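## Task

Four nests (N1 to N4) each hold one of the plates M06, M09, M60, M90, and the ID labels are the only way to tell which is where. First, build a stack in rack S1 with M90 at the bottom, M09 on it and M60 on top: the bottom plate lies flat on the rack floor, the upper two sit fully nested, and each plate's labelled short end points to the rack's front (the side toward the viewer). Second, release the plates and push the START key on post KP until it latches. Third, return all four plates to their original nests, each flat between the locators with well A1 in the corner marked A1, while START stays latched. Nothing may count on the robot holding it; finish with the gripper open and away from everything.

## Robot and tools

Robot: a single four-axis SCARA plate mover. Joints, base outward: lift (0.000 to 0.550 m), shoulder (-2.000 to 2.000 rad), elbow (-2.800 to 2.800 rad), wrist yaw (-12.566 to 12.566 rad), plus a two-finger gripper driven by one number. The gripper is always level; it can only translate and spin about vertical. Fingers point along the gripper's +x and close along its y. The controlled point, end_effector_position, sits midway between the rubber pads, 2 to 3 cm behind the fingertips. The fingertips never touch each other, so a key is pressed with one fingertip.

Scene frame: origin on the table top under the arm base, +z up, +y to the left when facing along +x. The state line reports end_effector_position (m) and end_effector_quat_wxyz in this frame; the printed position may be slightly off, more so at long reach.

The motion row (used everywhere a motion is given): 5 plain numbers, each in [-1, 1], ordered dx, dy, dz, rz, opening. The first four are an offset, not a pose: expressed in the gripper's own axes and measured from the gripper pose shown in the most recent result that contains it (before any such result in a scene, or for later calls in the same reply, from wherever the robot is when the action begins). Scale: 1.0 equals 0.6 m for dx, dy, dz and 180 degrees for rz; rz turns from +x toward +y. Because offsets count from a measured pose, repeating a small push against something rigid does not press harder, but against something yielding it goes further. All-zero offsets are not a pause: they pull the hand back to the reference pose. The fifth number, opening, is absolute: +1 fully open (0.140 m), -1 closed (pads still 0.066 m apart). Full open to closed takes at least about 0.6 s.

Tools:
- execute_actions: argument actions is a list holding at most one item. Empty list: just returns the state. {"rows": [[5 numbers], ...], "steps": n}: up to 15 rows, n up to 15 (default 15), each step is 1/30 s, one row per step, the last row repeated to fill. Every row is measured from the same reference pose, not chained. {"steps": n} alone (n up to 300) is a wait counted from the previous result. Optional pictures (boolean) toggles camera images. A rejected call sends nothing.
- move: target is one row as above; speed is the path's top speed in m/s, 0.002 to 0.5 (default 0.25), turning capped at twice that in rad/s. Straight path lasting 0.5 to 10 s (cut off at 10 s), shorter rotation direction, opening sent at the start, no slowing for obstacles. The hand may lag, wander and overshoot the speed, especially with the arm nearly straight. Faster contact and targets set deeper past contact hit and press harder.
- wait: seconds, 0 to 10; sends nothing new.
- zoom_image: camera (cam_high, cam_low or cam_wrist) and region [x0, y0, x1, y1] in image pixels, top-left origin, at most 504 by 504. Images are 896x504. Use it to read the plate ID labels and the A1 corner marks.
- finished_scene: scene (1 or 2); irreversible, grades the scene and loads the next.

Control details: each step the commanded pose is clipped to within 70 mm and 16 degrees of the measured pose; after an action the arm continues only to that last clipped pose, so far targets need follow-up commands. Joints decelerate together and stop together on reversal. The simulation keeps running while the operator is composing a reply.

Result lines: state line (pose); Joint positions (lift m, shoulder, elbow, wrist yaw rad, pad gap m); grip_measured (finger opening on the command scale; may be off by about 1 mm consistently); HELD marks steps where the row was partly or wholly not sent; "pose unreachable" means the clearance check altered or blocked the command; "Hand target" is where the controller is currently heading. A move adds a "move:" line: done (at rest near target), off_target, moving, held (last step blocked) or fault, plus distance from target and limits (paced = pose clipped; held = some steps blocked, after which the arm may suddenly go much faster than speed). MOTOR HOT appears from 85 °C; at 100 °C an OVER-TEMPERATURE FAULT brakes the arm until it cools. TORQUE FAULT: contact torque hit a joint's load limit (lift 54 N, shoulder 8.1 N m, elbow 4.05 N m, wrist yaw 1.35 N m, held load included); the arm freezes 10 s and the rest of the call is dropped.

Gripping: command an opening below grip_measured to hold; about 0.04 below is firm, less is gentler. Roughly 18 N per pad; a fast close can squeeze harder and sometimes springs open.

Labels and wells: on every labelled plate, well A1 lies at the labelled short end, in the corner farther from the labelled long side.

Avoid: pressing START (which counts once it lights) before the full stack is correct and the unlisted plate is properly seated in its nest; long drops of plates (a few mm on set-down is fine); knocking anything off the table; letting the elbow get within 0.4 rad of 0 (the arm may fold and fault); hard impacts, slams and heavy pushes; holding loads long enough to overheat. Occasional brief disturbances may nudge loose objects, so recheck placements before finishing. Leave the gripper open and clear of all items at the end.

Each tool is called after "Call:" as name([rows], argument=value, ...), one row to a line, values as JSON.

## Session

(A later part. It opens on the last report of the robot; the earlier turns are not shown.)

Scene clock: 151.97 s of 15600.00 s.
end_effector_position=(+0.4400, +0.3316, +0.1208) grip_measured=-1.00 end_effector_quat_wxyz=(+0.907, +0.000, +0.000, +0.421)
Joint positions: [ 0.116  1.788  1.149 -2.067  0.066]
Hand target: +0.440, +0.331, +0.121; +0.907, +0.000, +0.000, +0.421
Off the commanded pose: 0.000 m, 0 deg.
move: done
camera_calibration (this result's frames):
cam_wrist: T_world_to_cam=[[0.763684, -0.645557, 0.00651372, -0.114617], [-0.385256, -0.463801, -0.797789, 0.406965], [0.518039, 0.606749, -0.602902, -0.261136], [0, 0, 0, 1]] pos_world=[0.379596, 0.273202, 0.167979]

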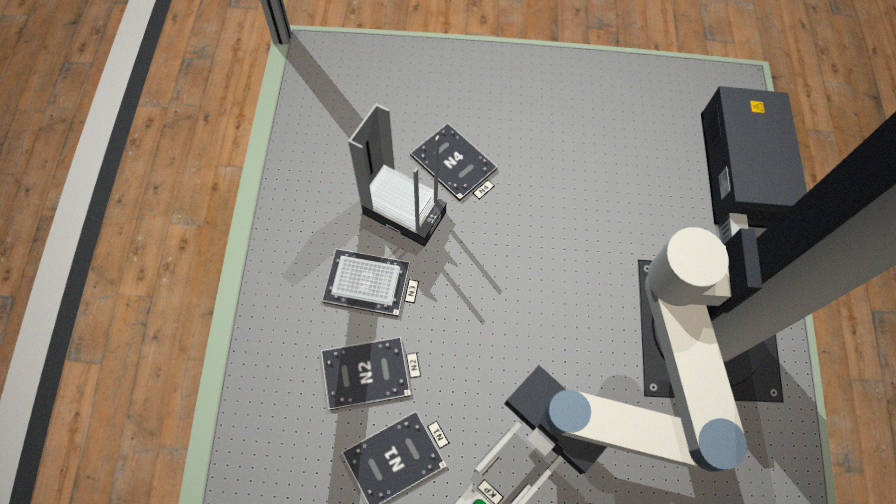

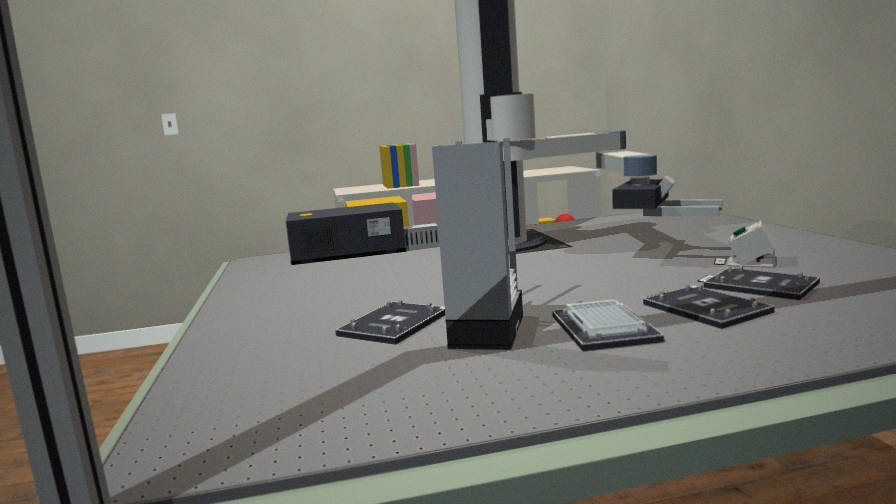

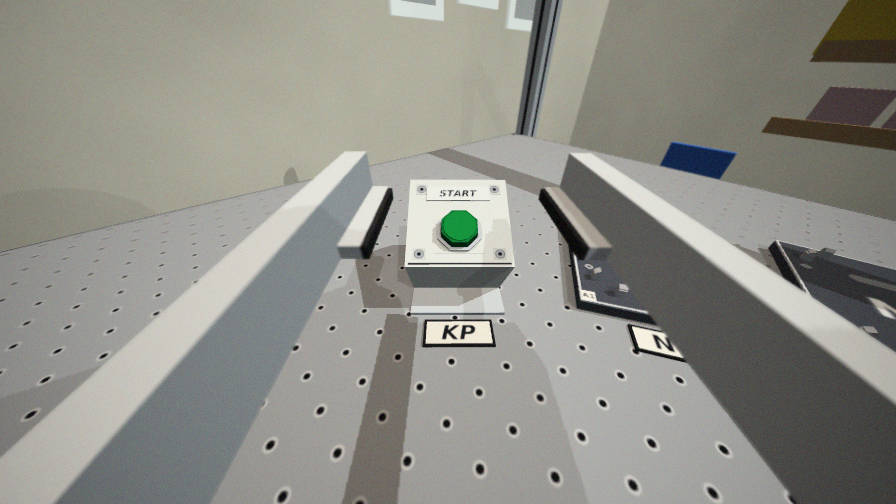

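Call:
move(target=[0.063,-0.068,-0.045,0,-1], speed=0.08)

Call:
move(target=[0.002,0,-0.022,0,-1], speed=0.006)

Scene clock: 156.70 s of 15600.00 s.
end_effector_position=(+0.4956, +0.3341, +0.0937) grip_measured=-1.00 end_effector_quat_wxyz=(+0.907, +0.000, +0.000, +0.421)
Joint positions: [ 0.089  1.584  1.335 -2.05   0.066]
Hand target: +0.496, +0.334, +0.094; +0.907, +0.000, +0.000, +0.421
Off the commanded pose: 0.000 m, 0 deg.
After step 90, 0.67 s passed at rest.
move: done
camera_calibration (this result's frames):
cam_wrist: T_world_to_cam=[[0.763617, -0.645637, 0.00651372, -0.155218], [-0.385304, -0.463761, -0.797789, 0.407985], [0.518103, 0.606695, -0.602902, -0.307809], [0, 0, 0, 1]] pos_world=[0.435202, 0.275738, 0.140918]

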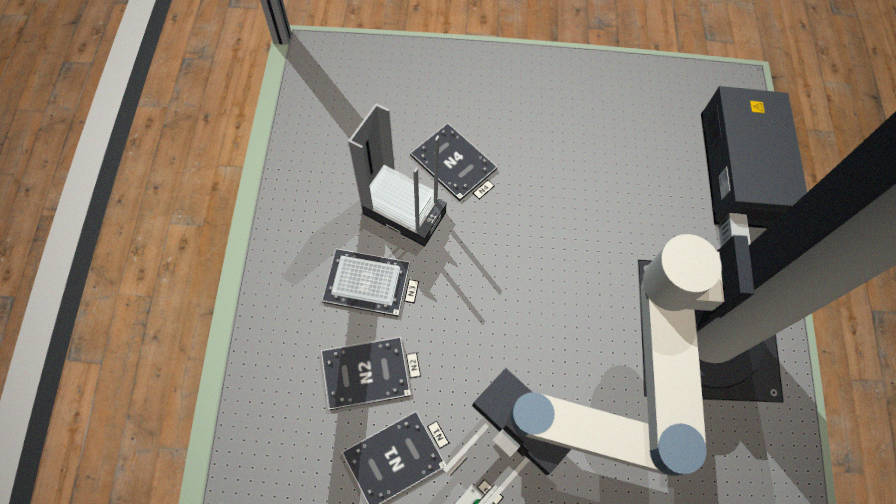

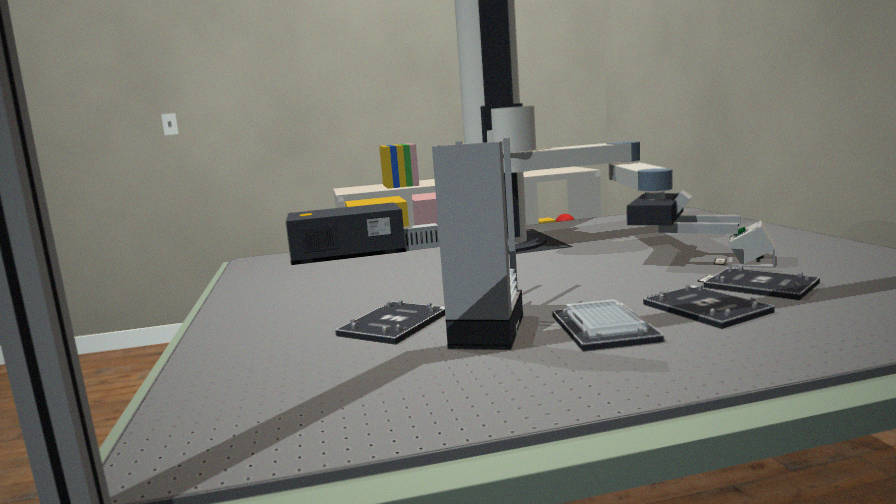

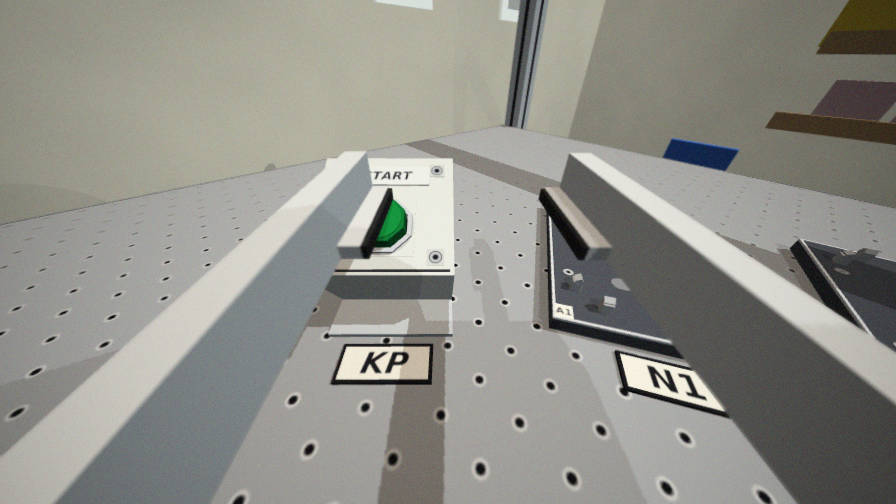

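Scene clock: 159.13 s of 15600.00 s.
end_effector_position=(+0.4962, +0.3351, +0.0808) grip_measured=-1.00 end_effector_quat_wxyz=(+0.907, +0.000, +0.000, +0.422)
Joint positions: [ 0.076  1.583  1.341 -2.053  0.066]
Hand target: +0.496, +0.335, +0.081; +0.907, +0.000, +0.000, +0.421
Off the commanded pose: 0.000 m, 0 deg.
move: done
camera_calibration (this result's frames):
cam_wrist: T_world_to_cam=[[0.763851, -0.645359, 0.00651372, -0.155245], [-0.385135, -0.463901, -0.797789, 0.398393], [0.517882, 0.606883, -0.602902, -0.316458], [0, 0, 0, 1]] pos_world=[0.435907, 0.276679, 0.128051]

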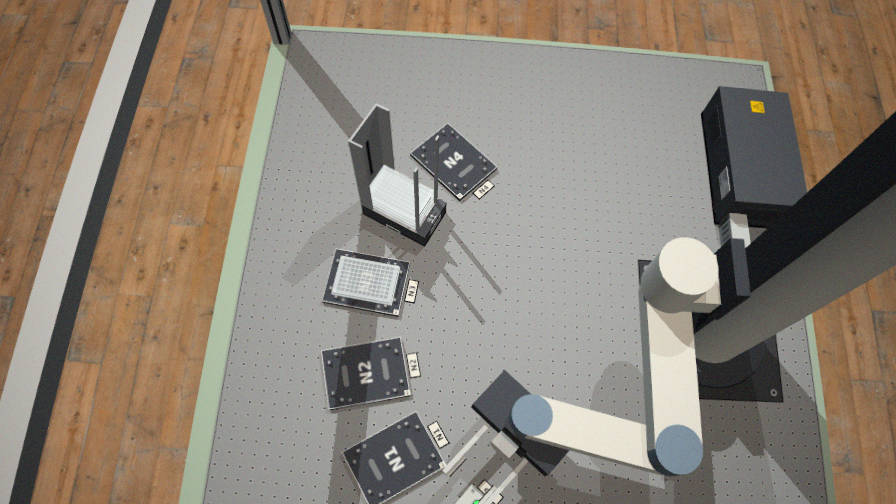

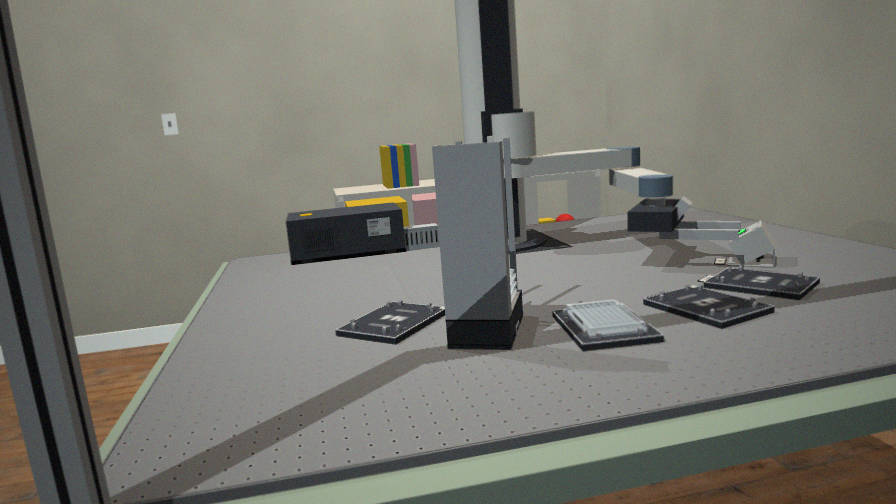

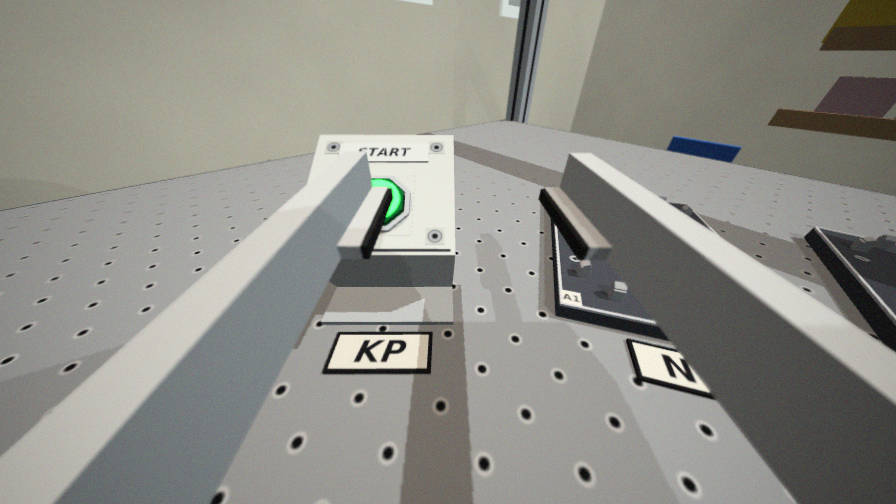

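Call:
move(target=[0.002,0,-0.004,0,-1], speed=0.004)

Call:
move(target=[-0.1,0.06,0.03,0,-1], speed=0.08)

Scene clock: 162.70 s of 15600.00 s.
end_effector_position=(+0.4968, +0.3358, +0.0792) grip_measured=-1.00 end_effector_quat_wxyz=(+0.907, +0.000, +0.000, +0.422)
Joint positions: [ 0.074  1.581  1.345 -2.055  0.066]
Hand target: +0.497, +0.336, +0.078; +0.907, +0.000, +0.000, +0.422
Off the commanded pose: 0.001 m, 0 deg.
move: done
camera_calibration (this result's frames):
cam_wrist: T_world_to_cam=[[0.76415, -0.645006, 0.00651372, -0.155503], [-0.384921, -0.464079, -0.797789, 0.397562], [0.517602, 0.607123, -0.602902, -0.318133], [0, 0, 0, 1]] pos_world=[0.436523, 0.277345, 0.12638]

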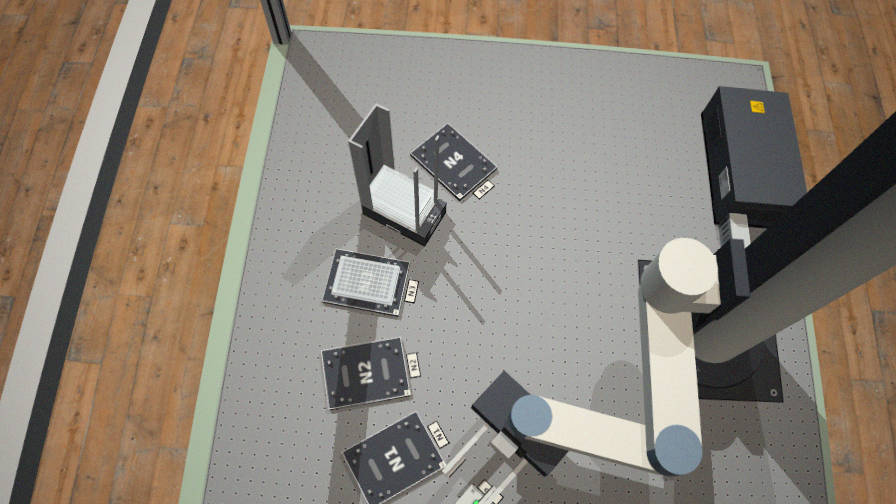

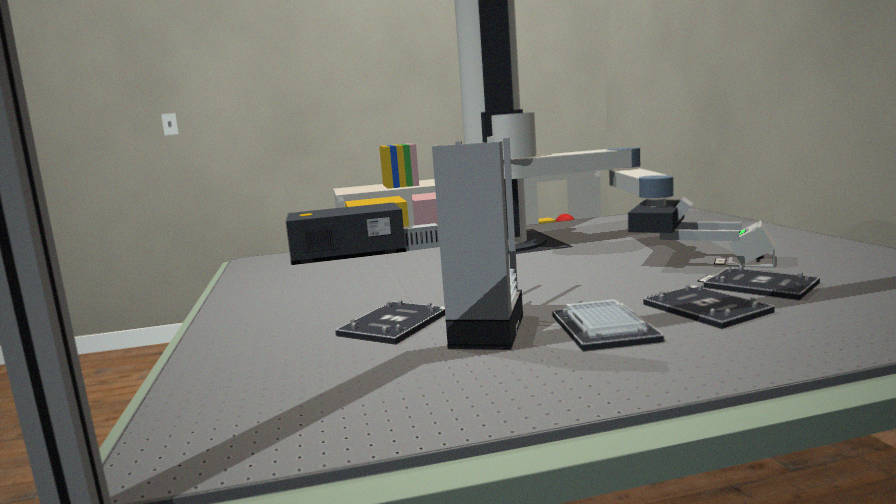

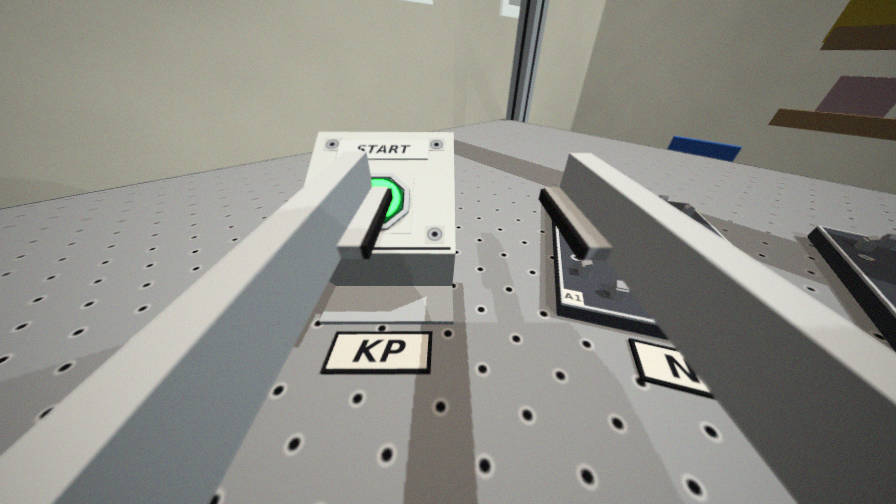

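Scene clock: 163.90 s of 15600.00 s.
end_effector_position=(+0.4306, +0.3131, +0.0972) grip_measured=-1.00 end_effector_quat_wxyz=(+0.907, +0.000, +0.000, +0.422)
Joint positions: [ 0.092  1.806  1.056 -1.991  0.066]
Hand target: +0.431, +0.313, +0.097; +0.907, +0.000, +0.000, +0.422
Off the commanded pose: 0.000 m, 0 deg.
move: done
camera_calibration (this result's frames):
cam_wrist: T_world_to_cam=[[0.764135, -0.645023, 0.00651372, -0.119651], [-0.384931, -0.46407, -0.797789, 0.375905], [0.517615, 0.607111, -0.602902, -0.259208], [0, 0, 0, 1]] pos_world=[0.370297, 0.254636, 0.144395]

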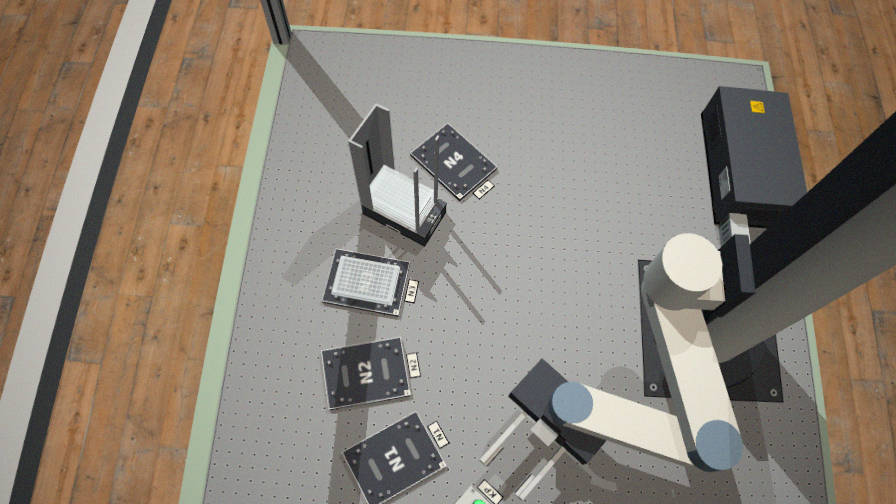

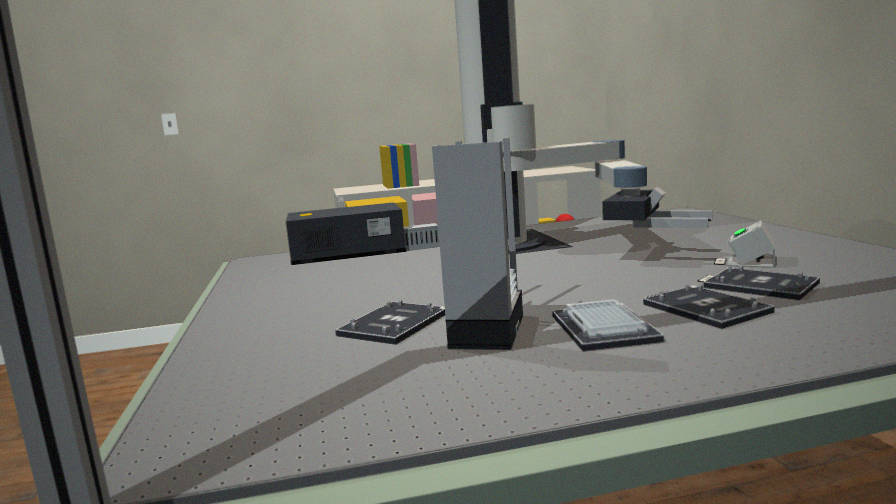

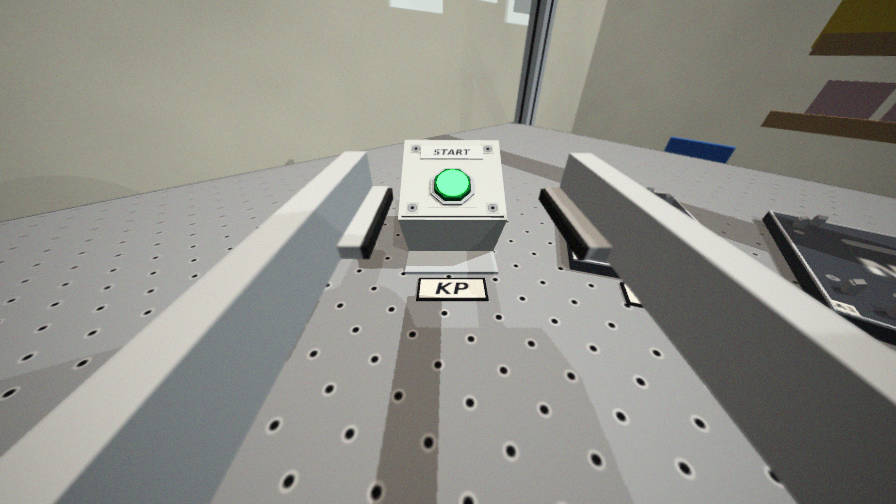

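Call:
move(target=[-0.4907,-0.6401,-0.0007,-0.4205,0])

Scene clock: 169.17 s of 15600.00 s.
end_effector_position=(+0.5348, -0.1596, +0.0968) grip_measured=+0.00 end_effector_quat_wxyz=(+0.975, +0.000, +0.000, -0.223)
Joint positions: [ 0.092  0.528  1.009 -1.987  0.103]
Hand target: +0.535, -0.160, +0.097; +0.975, +0.000, +0.000, -0.223
Off the commanded pose: 0.000 m, 0 deg.
move: done
camera_calibration (this result's frames):
cam_wrist: T_world_to_cam=[[-0.43606, -0.899894, 0.00651372, 0.0970291], [-0.544837, 0.258236, -0.797789, 0.397166], [0.716243, -0.351433, -0.602902, -0.285598], [0, 0, 0, 1]] pos_world=[0.463259, -0.115615, 0.144035]

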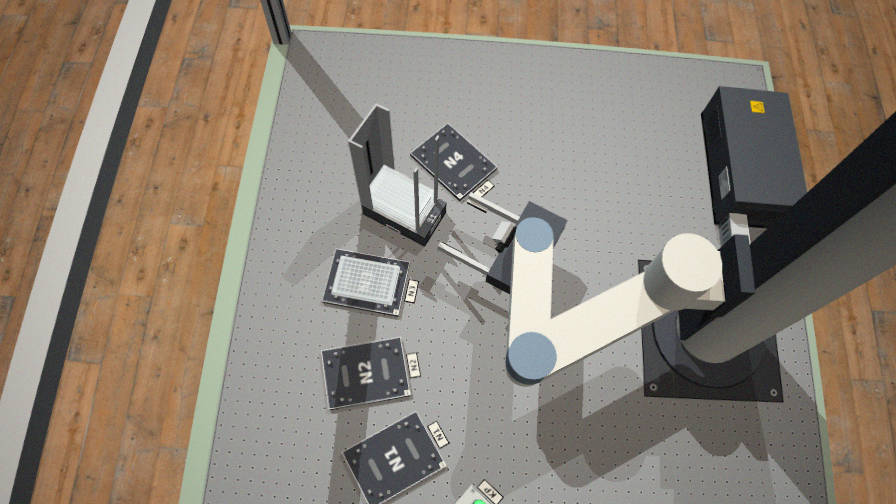

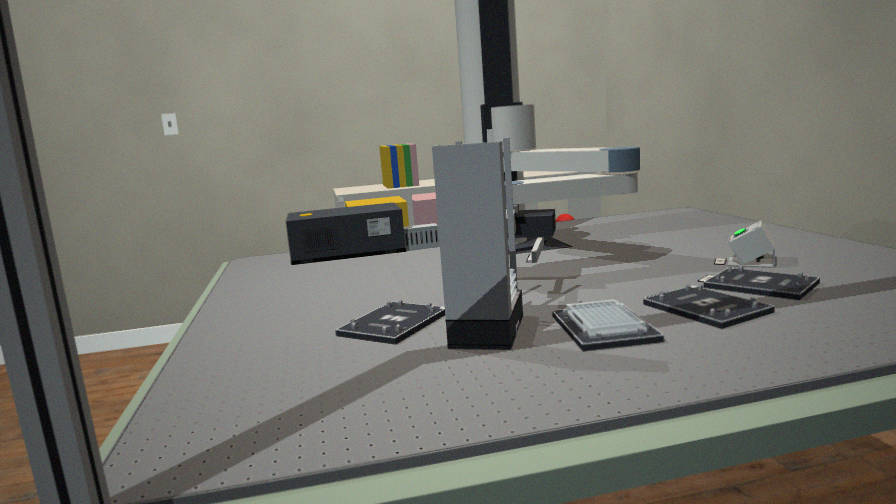

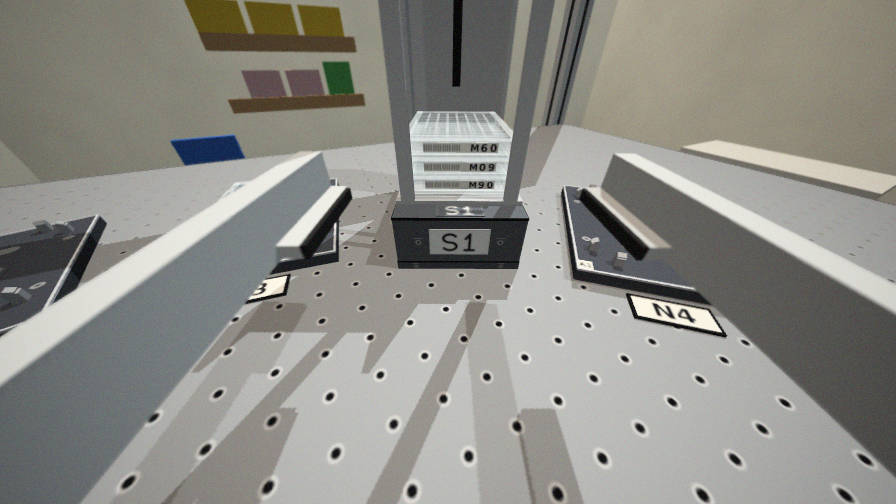

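Call:
move(target=[0.229,-0.0003,0,0,0], speed=0.12)

Call:
move(target=[0,0,0,0,-0.63])

Call:
move(target=[0,0,0.4,0,-0.63], speed=0.15)

Call:
move(target=[-0.2,0.5565,0,0.2228,-0.63])

Call:
move(target=[0,0,-0.478,0,-0.63], speed=0.2)

Scene clock: 174.57 s of 15600.00 s.
end_effector_position=(+0.6584, -0.2195, +0.0968) grip_measured=+0.00 end_effector_quat_wxyz=(+0.975, +0.000, +0.000, -0.223)
Joint positions: [ 0.092  0.237  1.697 -2.384  0.103]
Hand target: +0.658, -0.220, +0.097; +0.975, +0.000, +0.000, -0.223
Off the commanded pose: 0.000 m, 0 deg.
After step 90, 0.93 s passed at rest.
move: done
camera_calibration (this result's frames):
cam_wrist: T_world_to_cam=[[-0.435894, -0.899975, 0.00651372, 0.0969114], [-0.544885, 0.258135, -0.797789, 0.480016], [0.716308, -0.3513, -0.602902, -0.39523], [0, 0, 0, 1]] pos_world=[0.586903, -0.175536, 0.144035]

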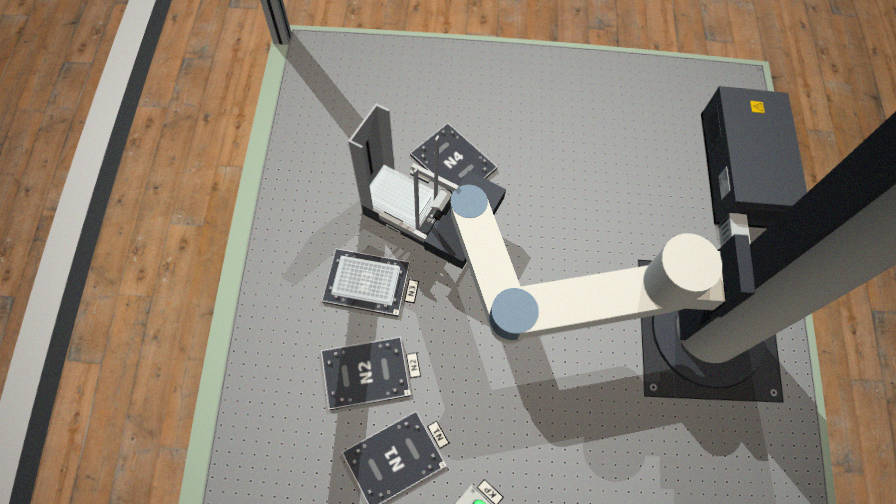

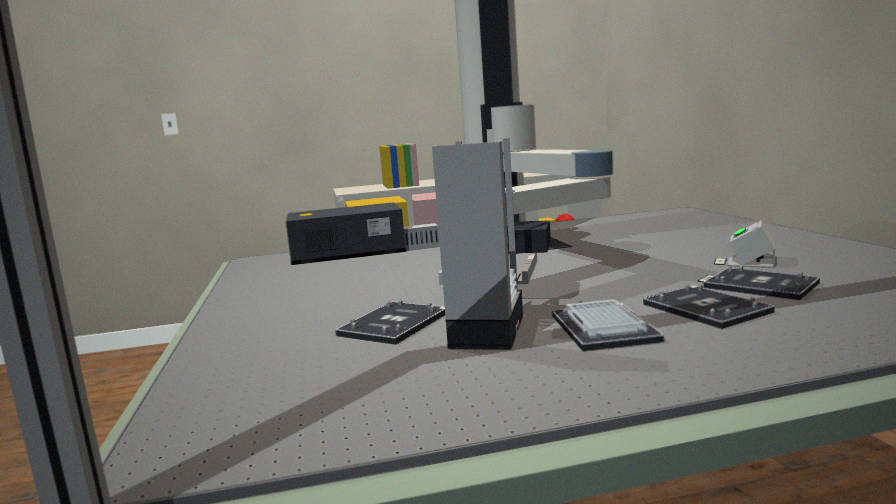

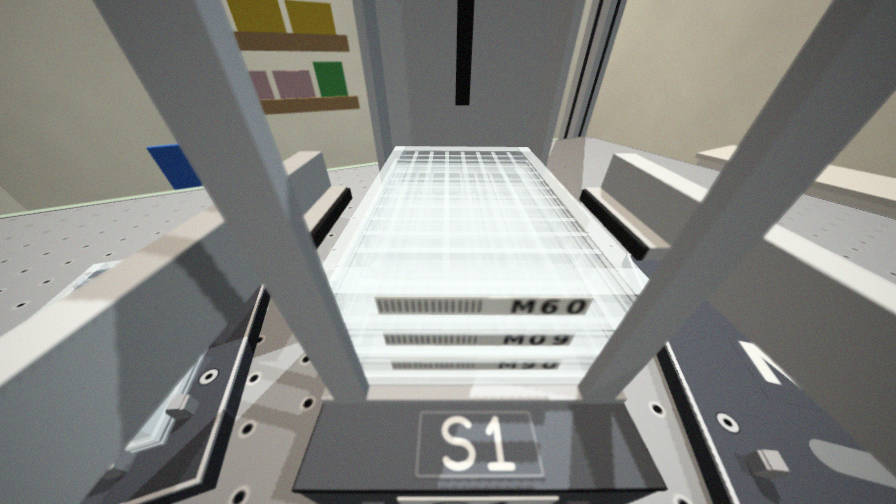

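Scene clock: 175.07 s of 15600.00 s.
end_effector_position=(+0.6584, -0.2195, +0.0968) grip_measured=-0.57 end_effector_quat_wxyz=(+0.975, +0.000, +0.000, -0.223)
Joint positions: [ 0.092  0.237  1.697 -2.384  0.082]
Hand target: +0.658, -0.220, +0.097; +0.975, +0.000, +0.000, -0.223
Off the commanded pose: 0.000 m, 0 deg.
move: done
camera_calibration (this result's frames):
cam_wrist: T_world_to_cam=[[-0.435926, -0.899959, 0.00651372, 0.0969283], [-0.544875, 0.258155, -0.797789, 0.480013], [0.716295, -0.351326, -0.602902, -0.395226], [0, 0, 0, 1]] pos_world=[0.586899, -0.17554, 0.144035]

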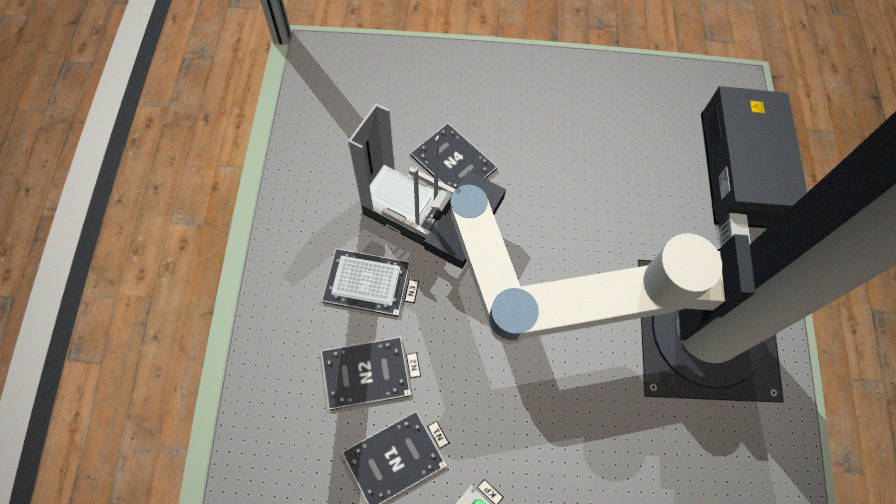

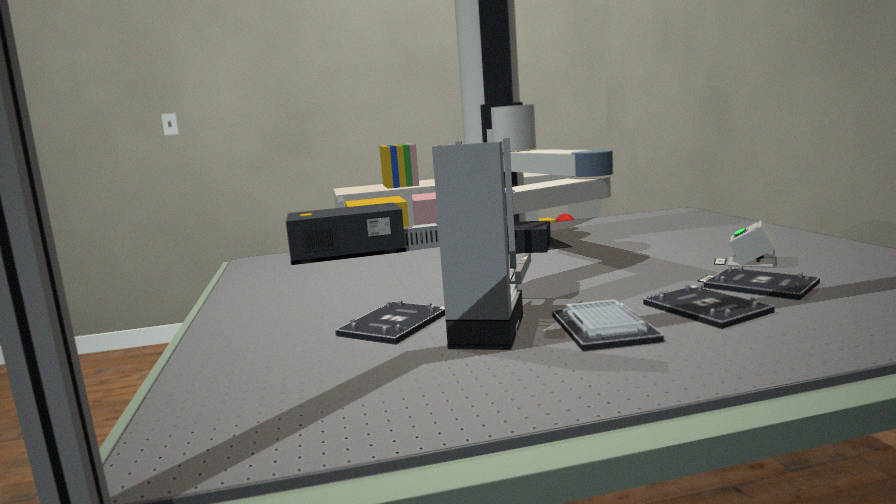

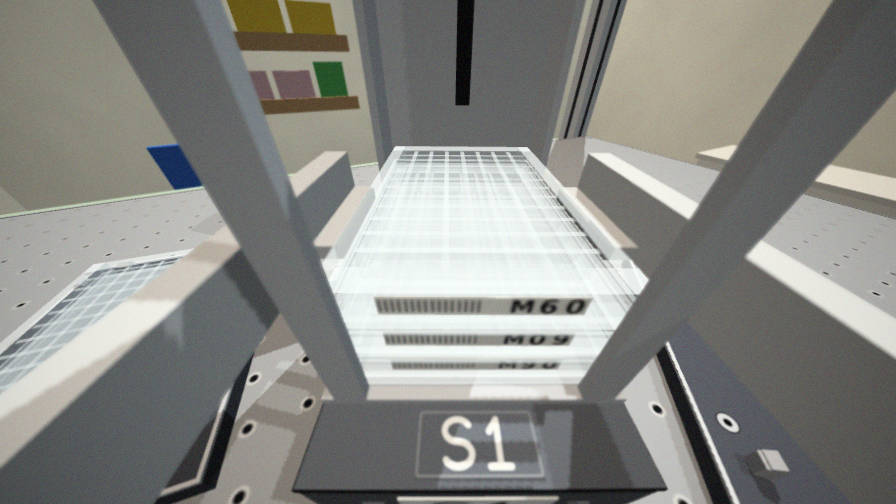

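Scene clock: 177.00 s of 15600.00 s.
end_effector_position=(+0.6584, -0.2195, +0.3369) grip_measured=-0.57 end_effector_quat_wxyz=(+0.975, +0.000, +0.000, -0.223)
Joint positions: [ 0.332  0.237  1.697 -2.384  0.082]
Hand target: +0.658, -0.220, +0.337; +0.975, +0.000, +0.000, -0.223
Off the commanded pose: 0.000 m, 0 deg.
move: done
camera_calibration (this result's frames):
cam_wrist: T_world_to_cam=[[-0.435894, -0.899975, 0.00651372, 0.0953511], [-0.544885, 0.258135, -0.797789, 0.671527], [0.716308, -0.3513, -0.602902, -0.250506], [0, 0, 0, 1]] pos_world=[0.586907, -0.175534, 0.384085]

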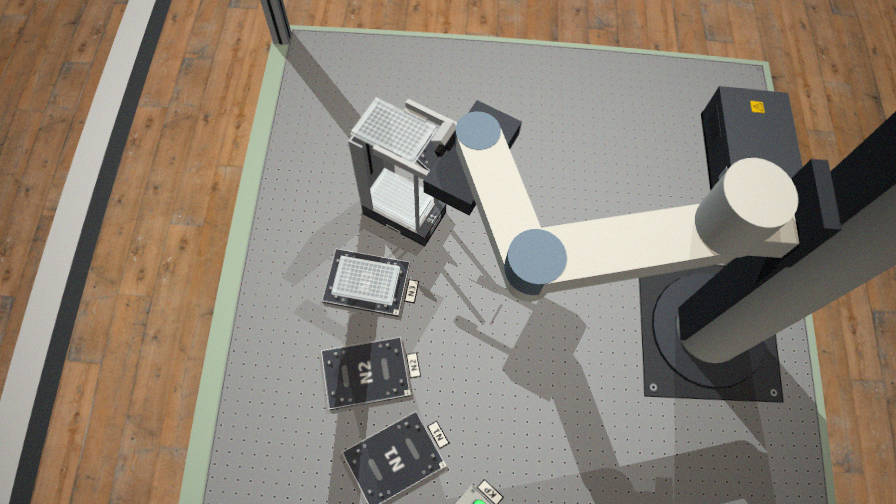

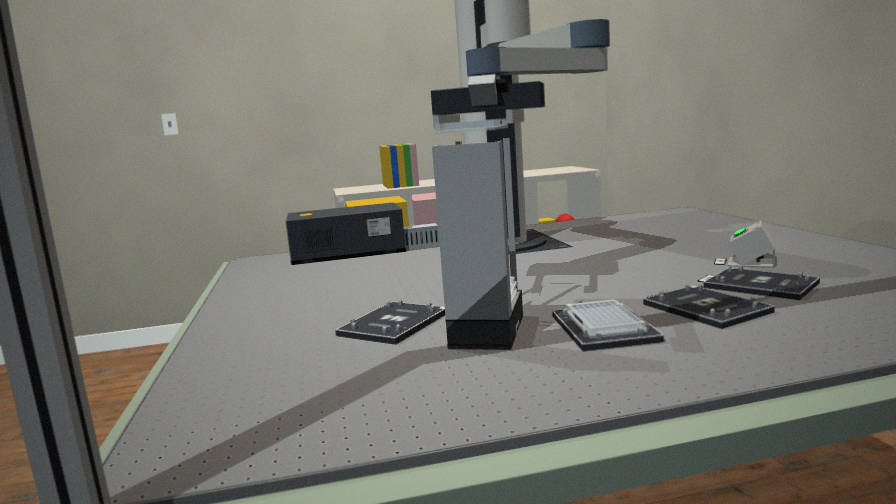

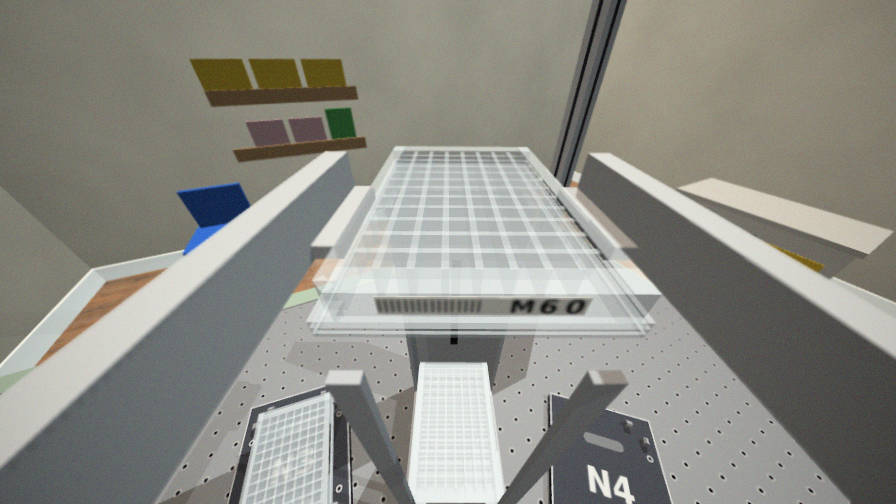

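Scene clock: 178.77 s of 15600.00 s.
end_effector_position=(+0.6955, +0.1336, +0.3369) grip_measured=-0.57 end_effector_quat_wxyz=(+0.992, +0.000, +0.000, +0.125)
Joint positions: [ 0.332  0.89   1.735 -2.374  0.082]
Hand target: +0.696, +0.133, +0.337; +0.992, +0.000, +0.000, +0.125
Off the commanded pose: 0.000 m, 0 deg.
move: done
camera_calibration (this result's frames):
cam_wrist: T_world_to_cam=[[0.246864, -0.969028, 0.00651372, -0.036386], [-0.582971, -0.153877, -0.797789, 0.682105], [0.774082, 0.193148, -0.602902, -0.265927], [0, 0, 0, 1]] pos_world=[0.612479, 0.121064, 0.384084]

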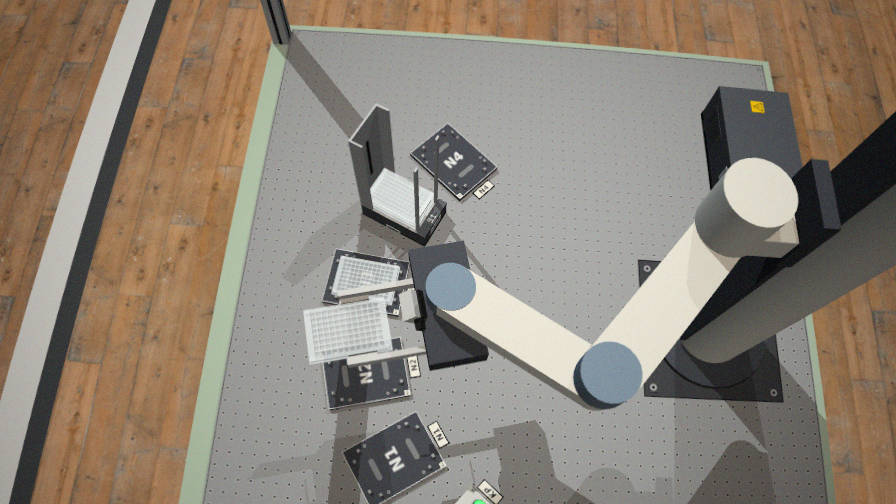

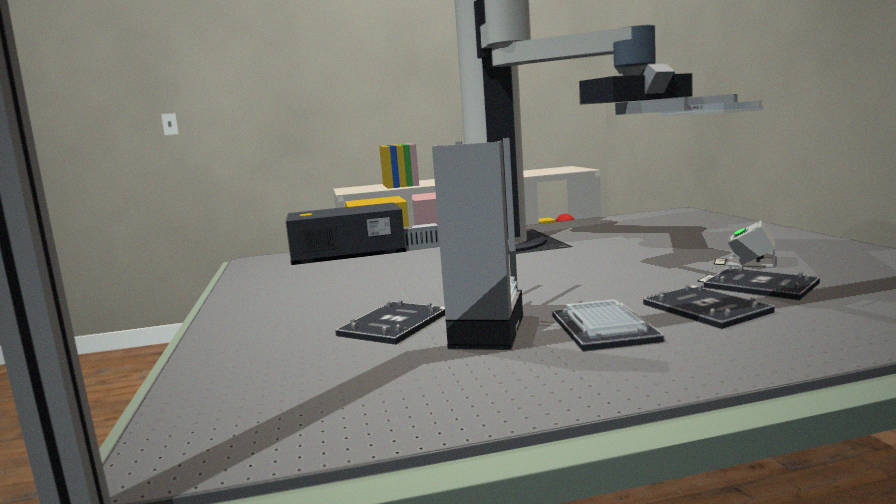

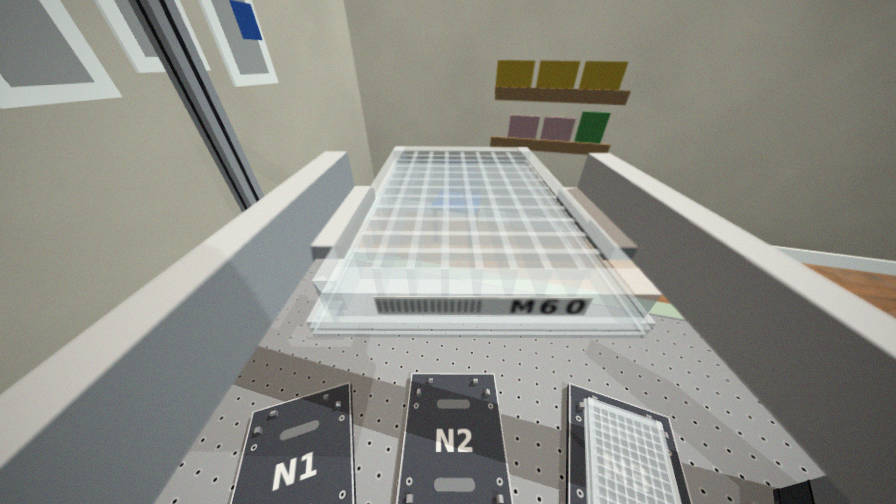

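Scene clock: 180.60 s of 15600.00 s.
end_effector_position=(+0.6955, +0.1335, +0.0500) grip_measured=-0.57 end_effector_quat_wxyz=(+0.992, +0.000, +0.000, +0.125)
Joint positions: [ 0.045  0.89   1.735 -2.374  0.082]
Hand target: +0.696, +0.134, +0.050; +0.992, +0.000, +0.000, +0.125
Off the commanded pose: 0.000 m, 0 deg.
move: done
camera_calibration (this result's frames):
cam_wrist: T_world_to_cam=[[0.246832, -0.969036, 0.00651372, -0.0345058], [-0.582976, -0.153858, -0.797789, 0.453238], [0.774088, 0.193122, -0.602902, -0.438882], [0, 0, 0, 1]] pos_world=[0.612478, 0.121055, 0.0972105]

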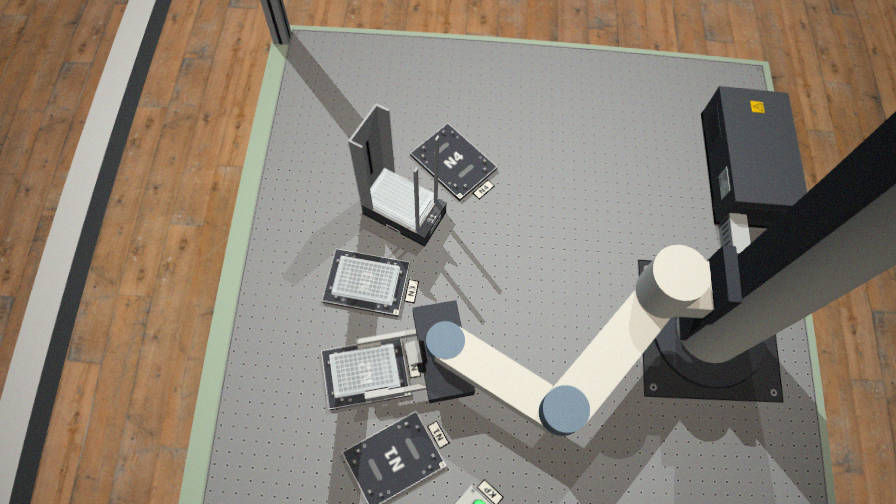

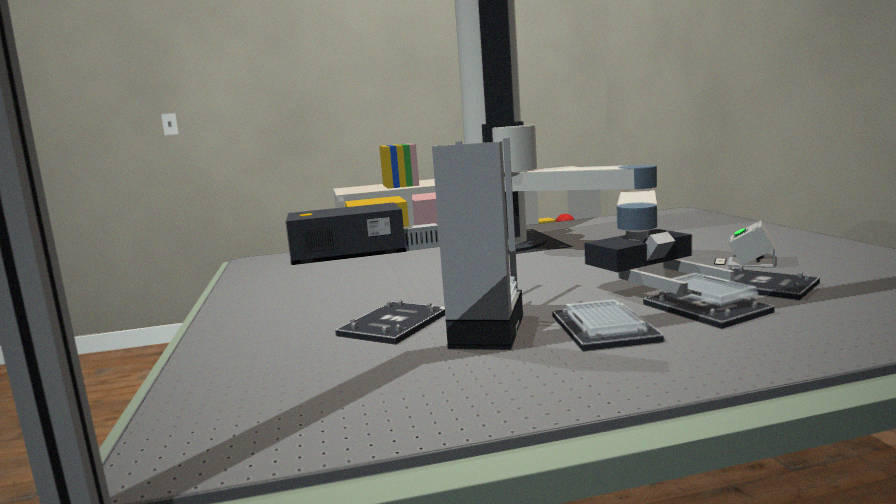

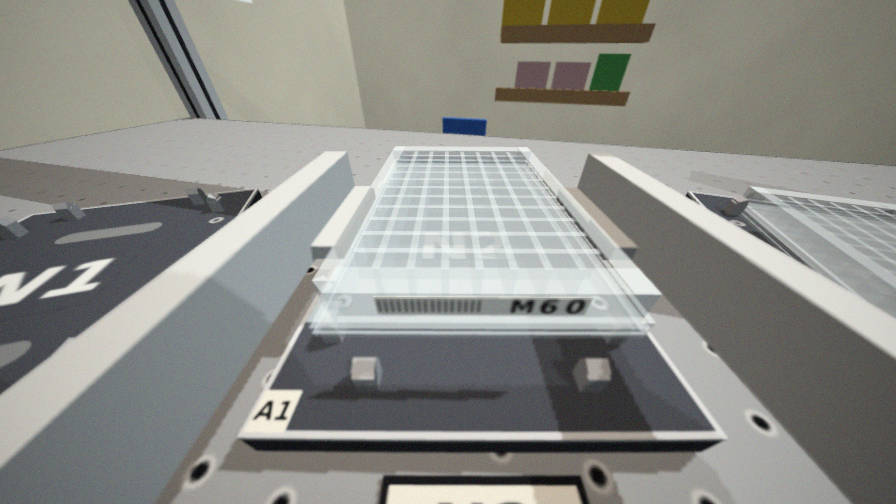

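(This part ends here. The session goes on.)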